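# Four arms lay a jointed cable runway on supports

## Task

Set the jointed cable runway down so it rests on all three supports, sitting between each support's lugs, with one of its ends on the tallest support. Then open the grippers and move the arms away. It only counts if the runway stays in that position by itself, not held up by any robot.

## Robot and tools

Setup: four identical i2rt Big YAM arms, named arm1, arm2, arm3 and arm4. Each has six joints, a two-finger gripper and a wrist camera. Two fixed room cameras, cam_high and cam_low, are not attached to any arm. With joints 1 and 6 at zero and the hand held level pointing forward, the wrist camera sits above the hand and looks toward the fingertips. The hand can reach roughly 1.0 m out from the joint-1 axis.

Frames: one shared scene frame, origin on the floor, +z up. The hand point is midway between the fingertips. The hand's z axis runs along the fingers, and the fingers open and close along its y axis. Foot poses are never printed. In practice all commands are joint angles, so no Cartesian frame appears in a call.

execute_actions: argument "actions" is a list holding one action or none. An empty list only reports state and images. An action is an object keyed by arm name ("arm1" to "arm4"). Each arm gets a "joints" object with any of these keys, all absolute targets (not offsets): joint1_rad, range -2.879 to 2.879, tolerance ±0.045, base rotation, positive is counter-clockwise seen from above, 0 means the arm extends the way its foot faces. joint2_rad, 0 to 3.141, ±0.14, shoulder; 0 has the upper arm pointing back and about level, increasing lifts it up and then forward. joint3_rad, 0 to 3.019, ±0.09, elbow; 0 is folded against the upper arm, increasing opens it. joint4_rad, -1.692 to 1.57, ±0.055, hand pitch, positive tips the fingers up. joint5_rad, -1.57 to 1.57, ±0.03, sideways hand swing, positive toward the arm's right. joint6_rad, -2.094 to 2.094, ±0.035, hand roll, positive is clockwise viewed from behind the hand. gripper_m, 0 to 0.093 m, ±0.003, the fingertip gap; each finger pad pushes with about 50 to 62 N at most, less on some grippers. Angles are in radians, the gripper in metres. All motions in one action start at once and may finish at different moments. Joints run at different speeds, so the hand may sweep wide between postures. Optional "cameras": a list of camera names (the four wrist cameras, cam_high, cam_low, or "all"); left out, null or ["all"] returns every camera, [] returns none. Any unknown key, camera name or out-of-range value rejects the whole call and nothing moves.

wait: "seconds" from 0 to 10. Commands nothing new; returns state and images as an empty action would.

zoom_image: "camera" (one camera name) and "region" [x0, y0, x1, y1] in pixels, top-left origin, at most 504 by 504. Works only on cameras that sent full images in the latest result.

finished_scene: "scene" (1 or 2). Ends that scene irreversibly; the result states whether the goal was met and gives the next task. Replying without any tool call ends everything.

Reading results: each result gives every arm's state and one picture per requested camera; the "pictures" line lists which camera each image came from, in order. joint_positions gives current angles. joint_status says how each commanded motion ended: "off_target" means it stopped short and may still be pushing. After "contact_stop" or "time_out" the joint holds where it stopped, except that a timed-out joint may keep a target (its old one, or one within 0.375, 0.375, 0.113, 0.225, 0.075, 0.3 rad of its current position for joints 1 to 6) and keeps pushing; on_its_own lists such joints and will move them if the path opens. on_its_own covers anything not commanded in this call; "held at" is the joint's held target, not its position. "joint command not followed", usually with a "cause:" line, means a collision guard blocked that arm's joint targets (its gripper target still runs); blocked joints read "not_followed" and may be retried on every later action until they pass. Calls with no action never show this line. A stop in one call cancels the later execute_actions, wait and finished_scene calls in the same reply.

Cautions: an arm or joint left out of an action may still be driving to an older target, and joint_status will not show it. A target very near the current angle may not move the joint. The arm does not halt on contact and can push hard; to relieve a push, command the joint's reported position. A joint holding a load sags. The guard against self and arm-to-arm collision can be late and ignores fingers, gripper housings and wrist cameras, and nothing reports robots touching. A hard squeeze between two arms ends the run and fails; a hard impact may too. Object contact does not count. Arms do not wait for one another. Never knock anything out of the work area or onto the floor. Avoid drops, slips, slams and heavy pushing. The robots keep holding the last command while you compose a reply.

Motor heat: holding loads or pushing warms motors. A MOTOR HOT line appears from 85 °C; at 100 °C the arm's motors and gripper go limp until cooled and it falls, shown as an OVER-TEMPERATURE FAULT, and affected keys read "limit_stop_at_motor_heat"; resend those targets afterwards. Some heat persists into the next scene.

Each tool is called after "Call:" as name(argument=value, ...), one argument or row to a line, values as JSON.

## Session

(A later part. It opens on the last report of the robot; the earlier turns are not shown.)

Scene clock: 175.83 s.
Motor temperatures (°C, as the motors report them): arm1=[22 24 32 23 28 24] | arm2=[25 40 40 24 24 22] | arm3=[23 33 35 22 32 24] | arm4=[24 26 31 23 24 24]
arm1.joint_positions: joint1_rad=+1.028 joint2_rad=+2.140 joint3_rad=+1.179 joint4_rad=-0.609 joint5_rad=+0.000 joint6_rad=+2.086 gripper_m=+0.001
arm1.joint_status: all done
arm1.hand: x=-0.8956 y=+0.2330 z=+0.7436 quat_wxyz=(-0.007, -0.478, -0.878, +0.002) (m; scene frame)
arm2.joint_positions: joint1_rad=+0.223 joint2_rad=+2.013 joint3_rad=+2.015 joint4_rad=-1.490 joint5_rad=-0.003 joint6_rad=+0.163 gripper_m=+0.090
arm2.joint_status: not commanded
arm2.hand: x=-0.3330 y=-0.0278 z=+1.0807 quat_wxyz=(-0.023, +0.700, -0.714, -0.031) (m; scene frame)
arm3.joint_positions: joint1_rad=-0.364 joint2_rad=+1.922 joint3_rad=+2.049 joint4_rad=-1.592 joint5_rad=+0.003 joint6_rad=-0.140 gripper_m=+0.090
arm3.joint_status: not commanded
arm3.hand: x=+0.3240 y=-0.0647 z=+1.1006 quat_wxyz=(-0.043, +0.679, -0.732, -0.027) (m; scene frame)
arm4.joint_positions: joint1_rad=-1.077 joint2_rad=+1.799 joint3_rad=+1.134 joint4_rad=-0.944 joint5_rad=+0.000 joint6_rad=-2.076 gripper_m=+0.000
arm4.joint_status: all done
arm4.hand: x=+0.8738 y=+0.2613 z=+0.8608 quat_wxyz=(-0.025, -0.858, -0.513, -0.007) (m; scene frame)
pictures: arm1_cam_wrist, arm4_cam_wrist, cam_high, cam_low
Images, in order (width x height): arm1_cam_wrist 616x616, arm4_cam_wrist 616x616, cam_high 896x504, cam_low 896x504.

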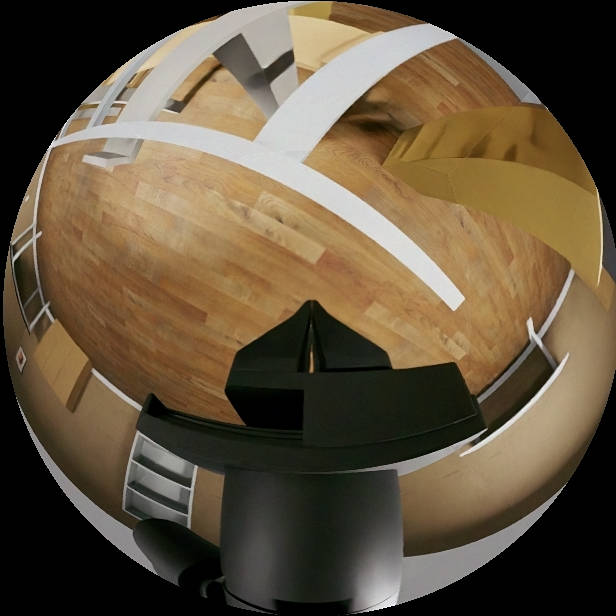

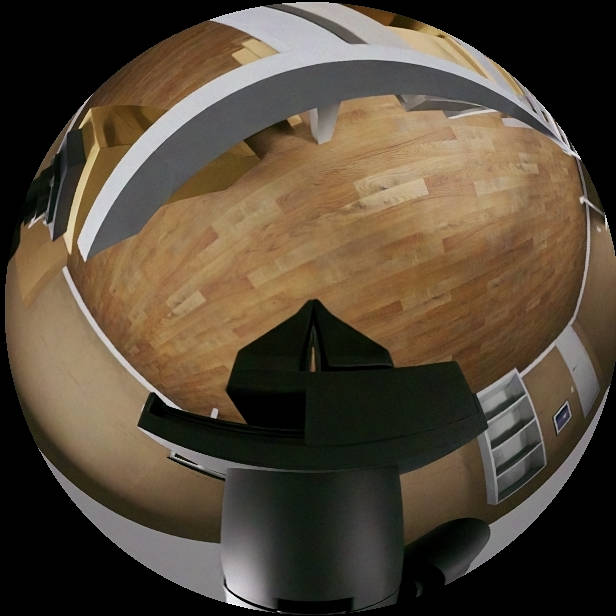

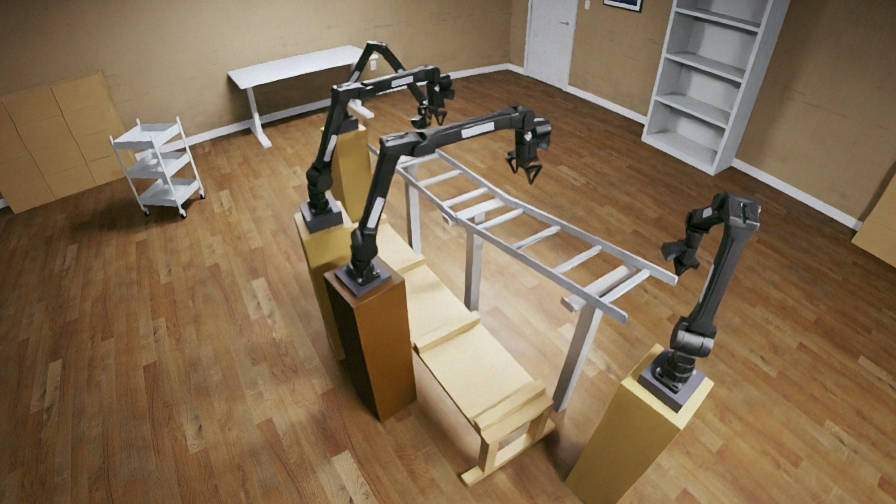

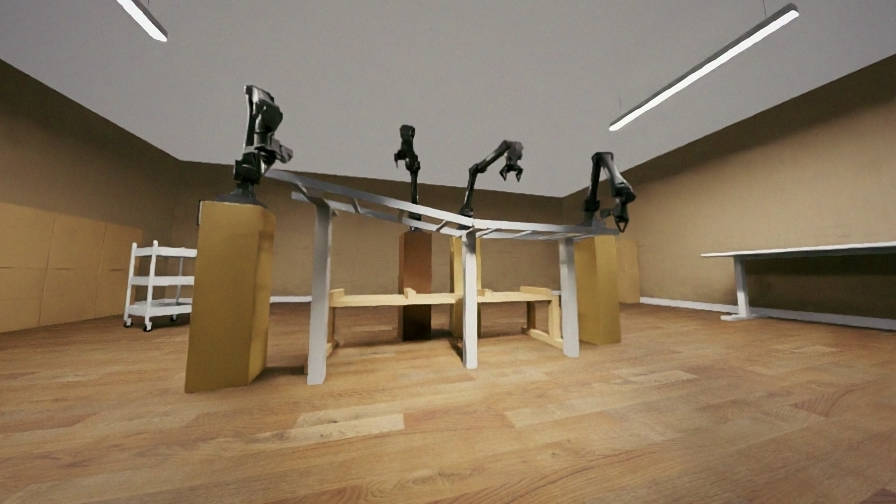

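Call:
execute_actions(
  actions=[
    {"arm1":{"joints":{"joint2_rad":1.5,"joint4_rad":-1.2}},"arm4":{"joints":{"joint6_rad":0.5}}},
  ],
  cameras=[],
)

Call:
execute_actions(
  actions=[
    {"arm4":{"joints":{"joint1_rad":-0.72}}},
  ],
  cameras=["cam_high","cam_low","arm3_cam_wrist"],
)

Call:
zoom_image(
  camera="cam_high",
  region=[400,140,740,340],
)

Scene clock: 183.63 s.
Motor temperatures (°C, as the motors report them): arm1=[22 24 32 23 27 24] | arm2=[25 39 39 24 24 22] | arm3=[23 32 34 22 31 24] | arm4=[24 27 30 23 24 24]
arm1.joint_positions: joint1_rad=+1.028 joint2_rad=+1.490 joint3_rad=+1.179 joint4_rad=-1.193 joint5_rad=+0.000 joint6_rad=+2.086 gripper_m=+0.001
arm1.joint_status: all done
arm1.hand: x=-0.9278 y=+0.1805 z=+1.0413 quat_wxyz=(-0.007, -0.478, -0.878, -0.031) (m; scene frame)
arm2.joint_positions: joint1_rad=+0.223 joint2_rad=+2.013 joint3_rad=+2.015 joint4_rad=-1.490 joint5_rad=-0.003 joint6_rad=+0.163 gripper_m=+0.090
arm2.joint_status: not commanded
arm2.hand: x=-0.3330 y=-0.0278 z=+1.0807 quat_wxyz=(-0.023, +0.700, -0.714, -0.031) (m; scene frame)
arm3.joint_positions: joint1_rad=-0.364 joint2_rad=+1.922 joint3_rad=+2.049 joint4_rad=-1.592 joint5_rad=+0.003 joint6_rad=-0.140 gripper_m=+0.090
arm3.joint_status: not commanded
arm3.hand: x=+0.3240 y=-0.0647 z=+1.1006 quat_wxyz=(-0.043, +0.679, -0.732, -0.027) (m; scene frame)
arm4.joint_positions: joint1_rad=-1.077 joint2_rad=+1.799 joint3_rad=+1.134 joint4_rad=-0.944 joint5_rad=+0.000 joint6_rad=+0.486 gripper_m=+0.000
arm4.joint_status: all done
arm4.hand: x=+0.8738 y=+0.2613 z=+0.8608 quat_wxyz=(-0.001, -0.736, +0.676, -0.026) (m; scene frame)
pictures: none
No camera images: the call's "cameras" was empty. Leave "cameras" out to get every camera's image.

Scene clock: 184.67 s.
Motor temperatures (°C, as the motors report them): arm1=[22 24 32 23 27 24] | arm2=[25 38 39 24 24 22] | arm3=[23 32 34 22 31 24] | arm4=[24 27 30 23 24 24]
arm1.joint_positions: joint1_rad=+1.028 joint2_rad=+1.490 joint3_rad=+1.179 joint4_rad=-1.193 joint5_rad=+0.000 joint6_rad=+2.086 gripper_m=+0.001
arm1.joint_status: not commanded
arm1.hand: x=-0.9278 y=+0.1805 z=+1.0413 quat_wxyz=(-0.007, -0.478, -0.878, -0.031) (m; scene frame)
arm2.joint_positions: joint1_rad=+0.223 joint2_rad=+2.013 joint3_rad=+2.015 joint4_rad=-1.490 joint5_rad=-0.003 joint6_rad=+0.163 gripper_m=+0.090
arm2.joint_status: not commanded
arm2.hand: x=-0.3330 y=-0.0278 z=+1.0807 quat_wxyz=(-0.023, +0.700, -0.714, -0.031) (m; scene frame)
arm3.joint_positions: joint1_rad=-0.364 joint2_rad=+1.922 joint3_rad=+2.049 joint4_rad=-1.592 joint5_rad=+0.003 joint6_rad=-0.140 gripper_m=+0.090
arm3.joint_status: not commanded
arm3.hand: x=+0.3240 y=-0.0647 z=+1.1006 quat_wxyz=(-0.043, +0.679, -0.732, -0.027) (m; scene frame)
arm4.joint_positions: joint1_rad=-0.729 joint2_rad=+1.790 joint3_rad=+1.152 joint4_rad=-0.922 joint5_rad=+0.014 joint6_rad=+0.488 gripper_m=+0.000
arm4.joint_status: all done
arm4.hand: x=+0.7448 y=+0.1634 z=+0.8686 quat_wxyz=(+0.010, -0.842, +0.539, -0.003) (m; scene frame)
pictures: arm3_cam_wrist, cam_high, cam_low
Images, in order (width x height): arm3_cam_wrist 616x616, cam_high 896x504, cam_low 896x504.

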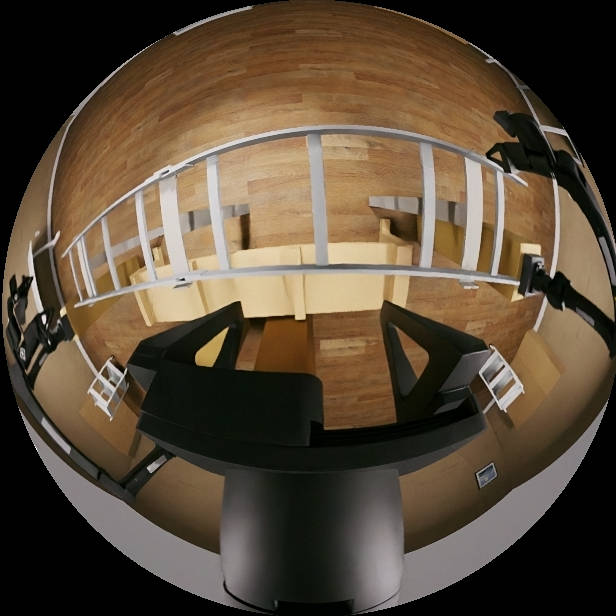

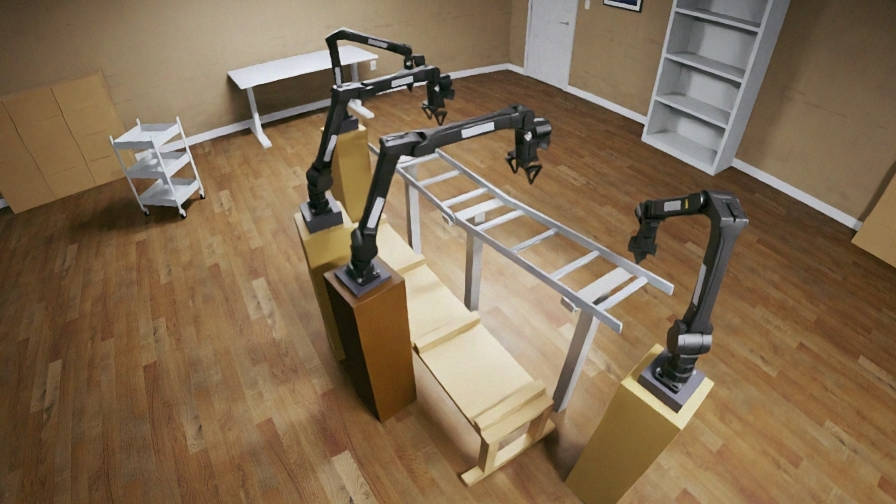

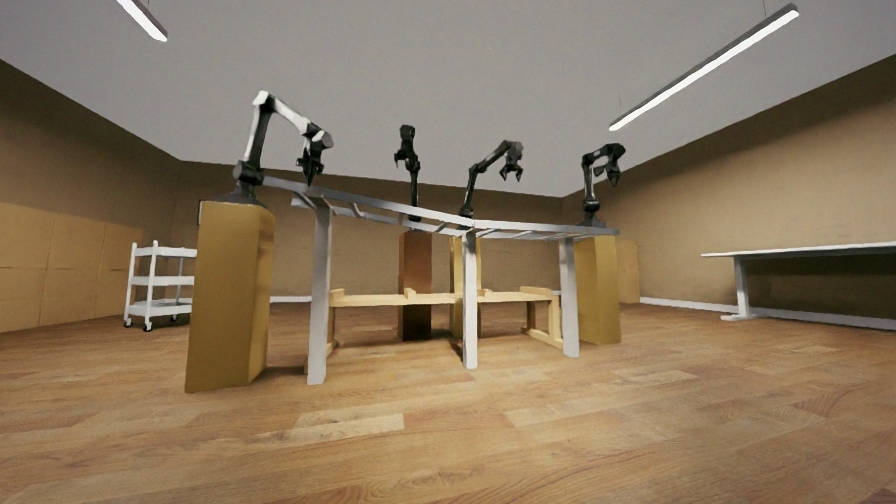

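Region (400, 140, 740, 340) of cam_high's 896x504 image, scaled by 1.482, with more detail than that image has; it fills the top 296 rows of this view, and the rest is white.

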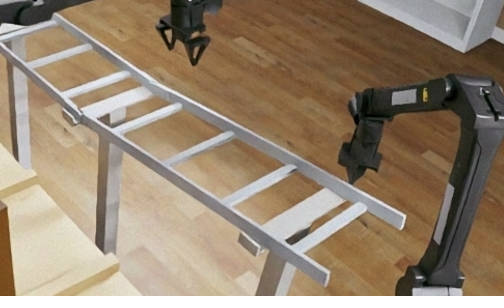

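Dropped in.

Call:
execute_actions(
  actions=[
    {"arm4":{"joints":{"joint2_rad":1.3,"joint4_rad":-1.4}}},
  ],
  cameras=["arm4_cam_wrist"],
)

Call:
finished_scene(
  scene=1,
)

Scene clock: 195.67 s.
Motor temperatures (°C, as the motors report them): arm1=[22 24 33 23 26 24] | arm2=[25 38 38 24 24 22] | arm3=[23 32 33 22 30 24] | arm4=[24 27 29 23 24 24]
arm1.joint_positions: joint1_rad=+1.028 joint2_rad=+1.490 joint3_rad=+1.179 joint4_rad=-1.193 joint5_rad=+0.000 joint6_rad=+2.086 gripper_m=+0.001
arm1.joint_status: not commanded
arm1.hand: x=-0.9278 y=+0.1805 z=+1.0413 quat_wxyz=(-0.007, -0.478, -0.878, -0.031) (m; scene frame)
arm2.joint_positions: joint1_rad=+0.223 joint2_rad=+2.013 joint3_rad=+2.015 joint4_rad=-1.490 joint5_rad=-0.003 joint6_rad=+0.163 gripper_m=+0.090
arm2.joint_status: not commanded
arm2.hand: x=-0.3330 y=-0.0278 z=+1.0807 quat_wxyz=(-0.023, +0.700, -0.714, -0.031) (m; scene frame)
arm3.joint_positions: joint1_rad=-0.364 joint2_rad=+1.922 joint3_rad=+2.049 joint4_rad=-1.592 joint5_rad=+0.003 joint6_rad=-0.140 gripper_m=+0.090
arm3.joint_status: not commanded
arm3.hand: x=+0.3240 y=-0.0647 z=+1.1006 quat_wxyz=(-0.043, +0.679, -0.732, -0.027) (m; scene frame)
arm4.joint_positions: joint1_rad=-0.728 joint2_rad=+1.286 joint3_rad=+1.139 joint4_rad=-1.387 joint5_rad=+0.002 joint6_rad=+0.488 gripper_m=+0.000
arm4.joint_status: all done
arm4.hand: x=+0.8296 y=+0.0940 z=+1.0694 quat_wxyz=(+0.005, -0.842, +0.539, +0.009) (m; scene frame)
pictures: arm4_cam_wrist
Images, in order (width x height): arm4_cam_wrist 616x616.

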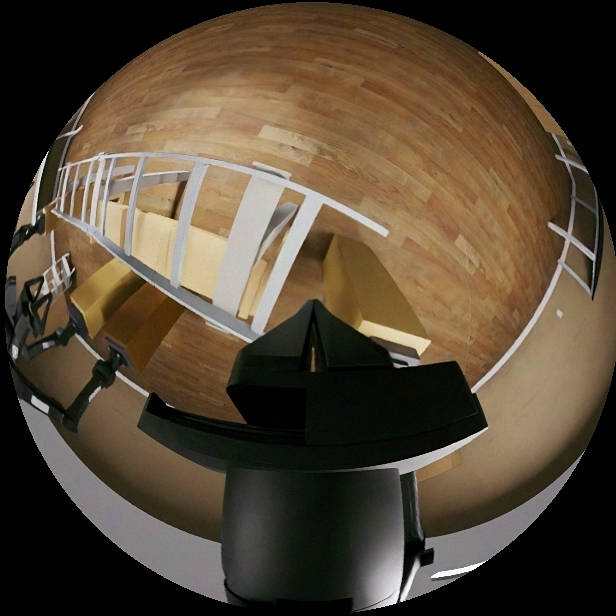

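The scene is finished: the task was done.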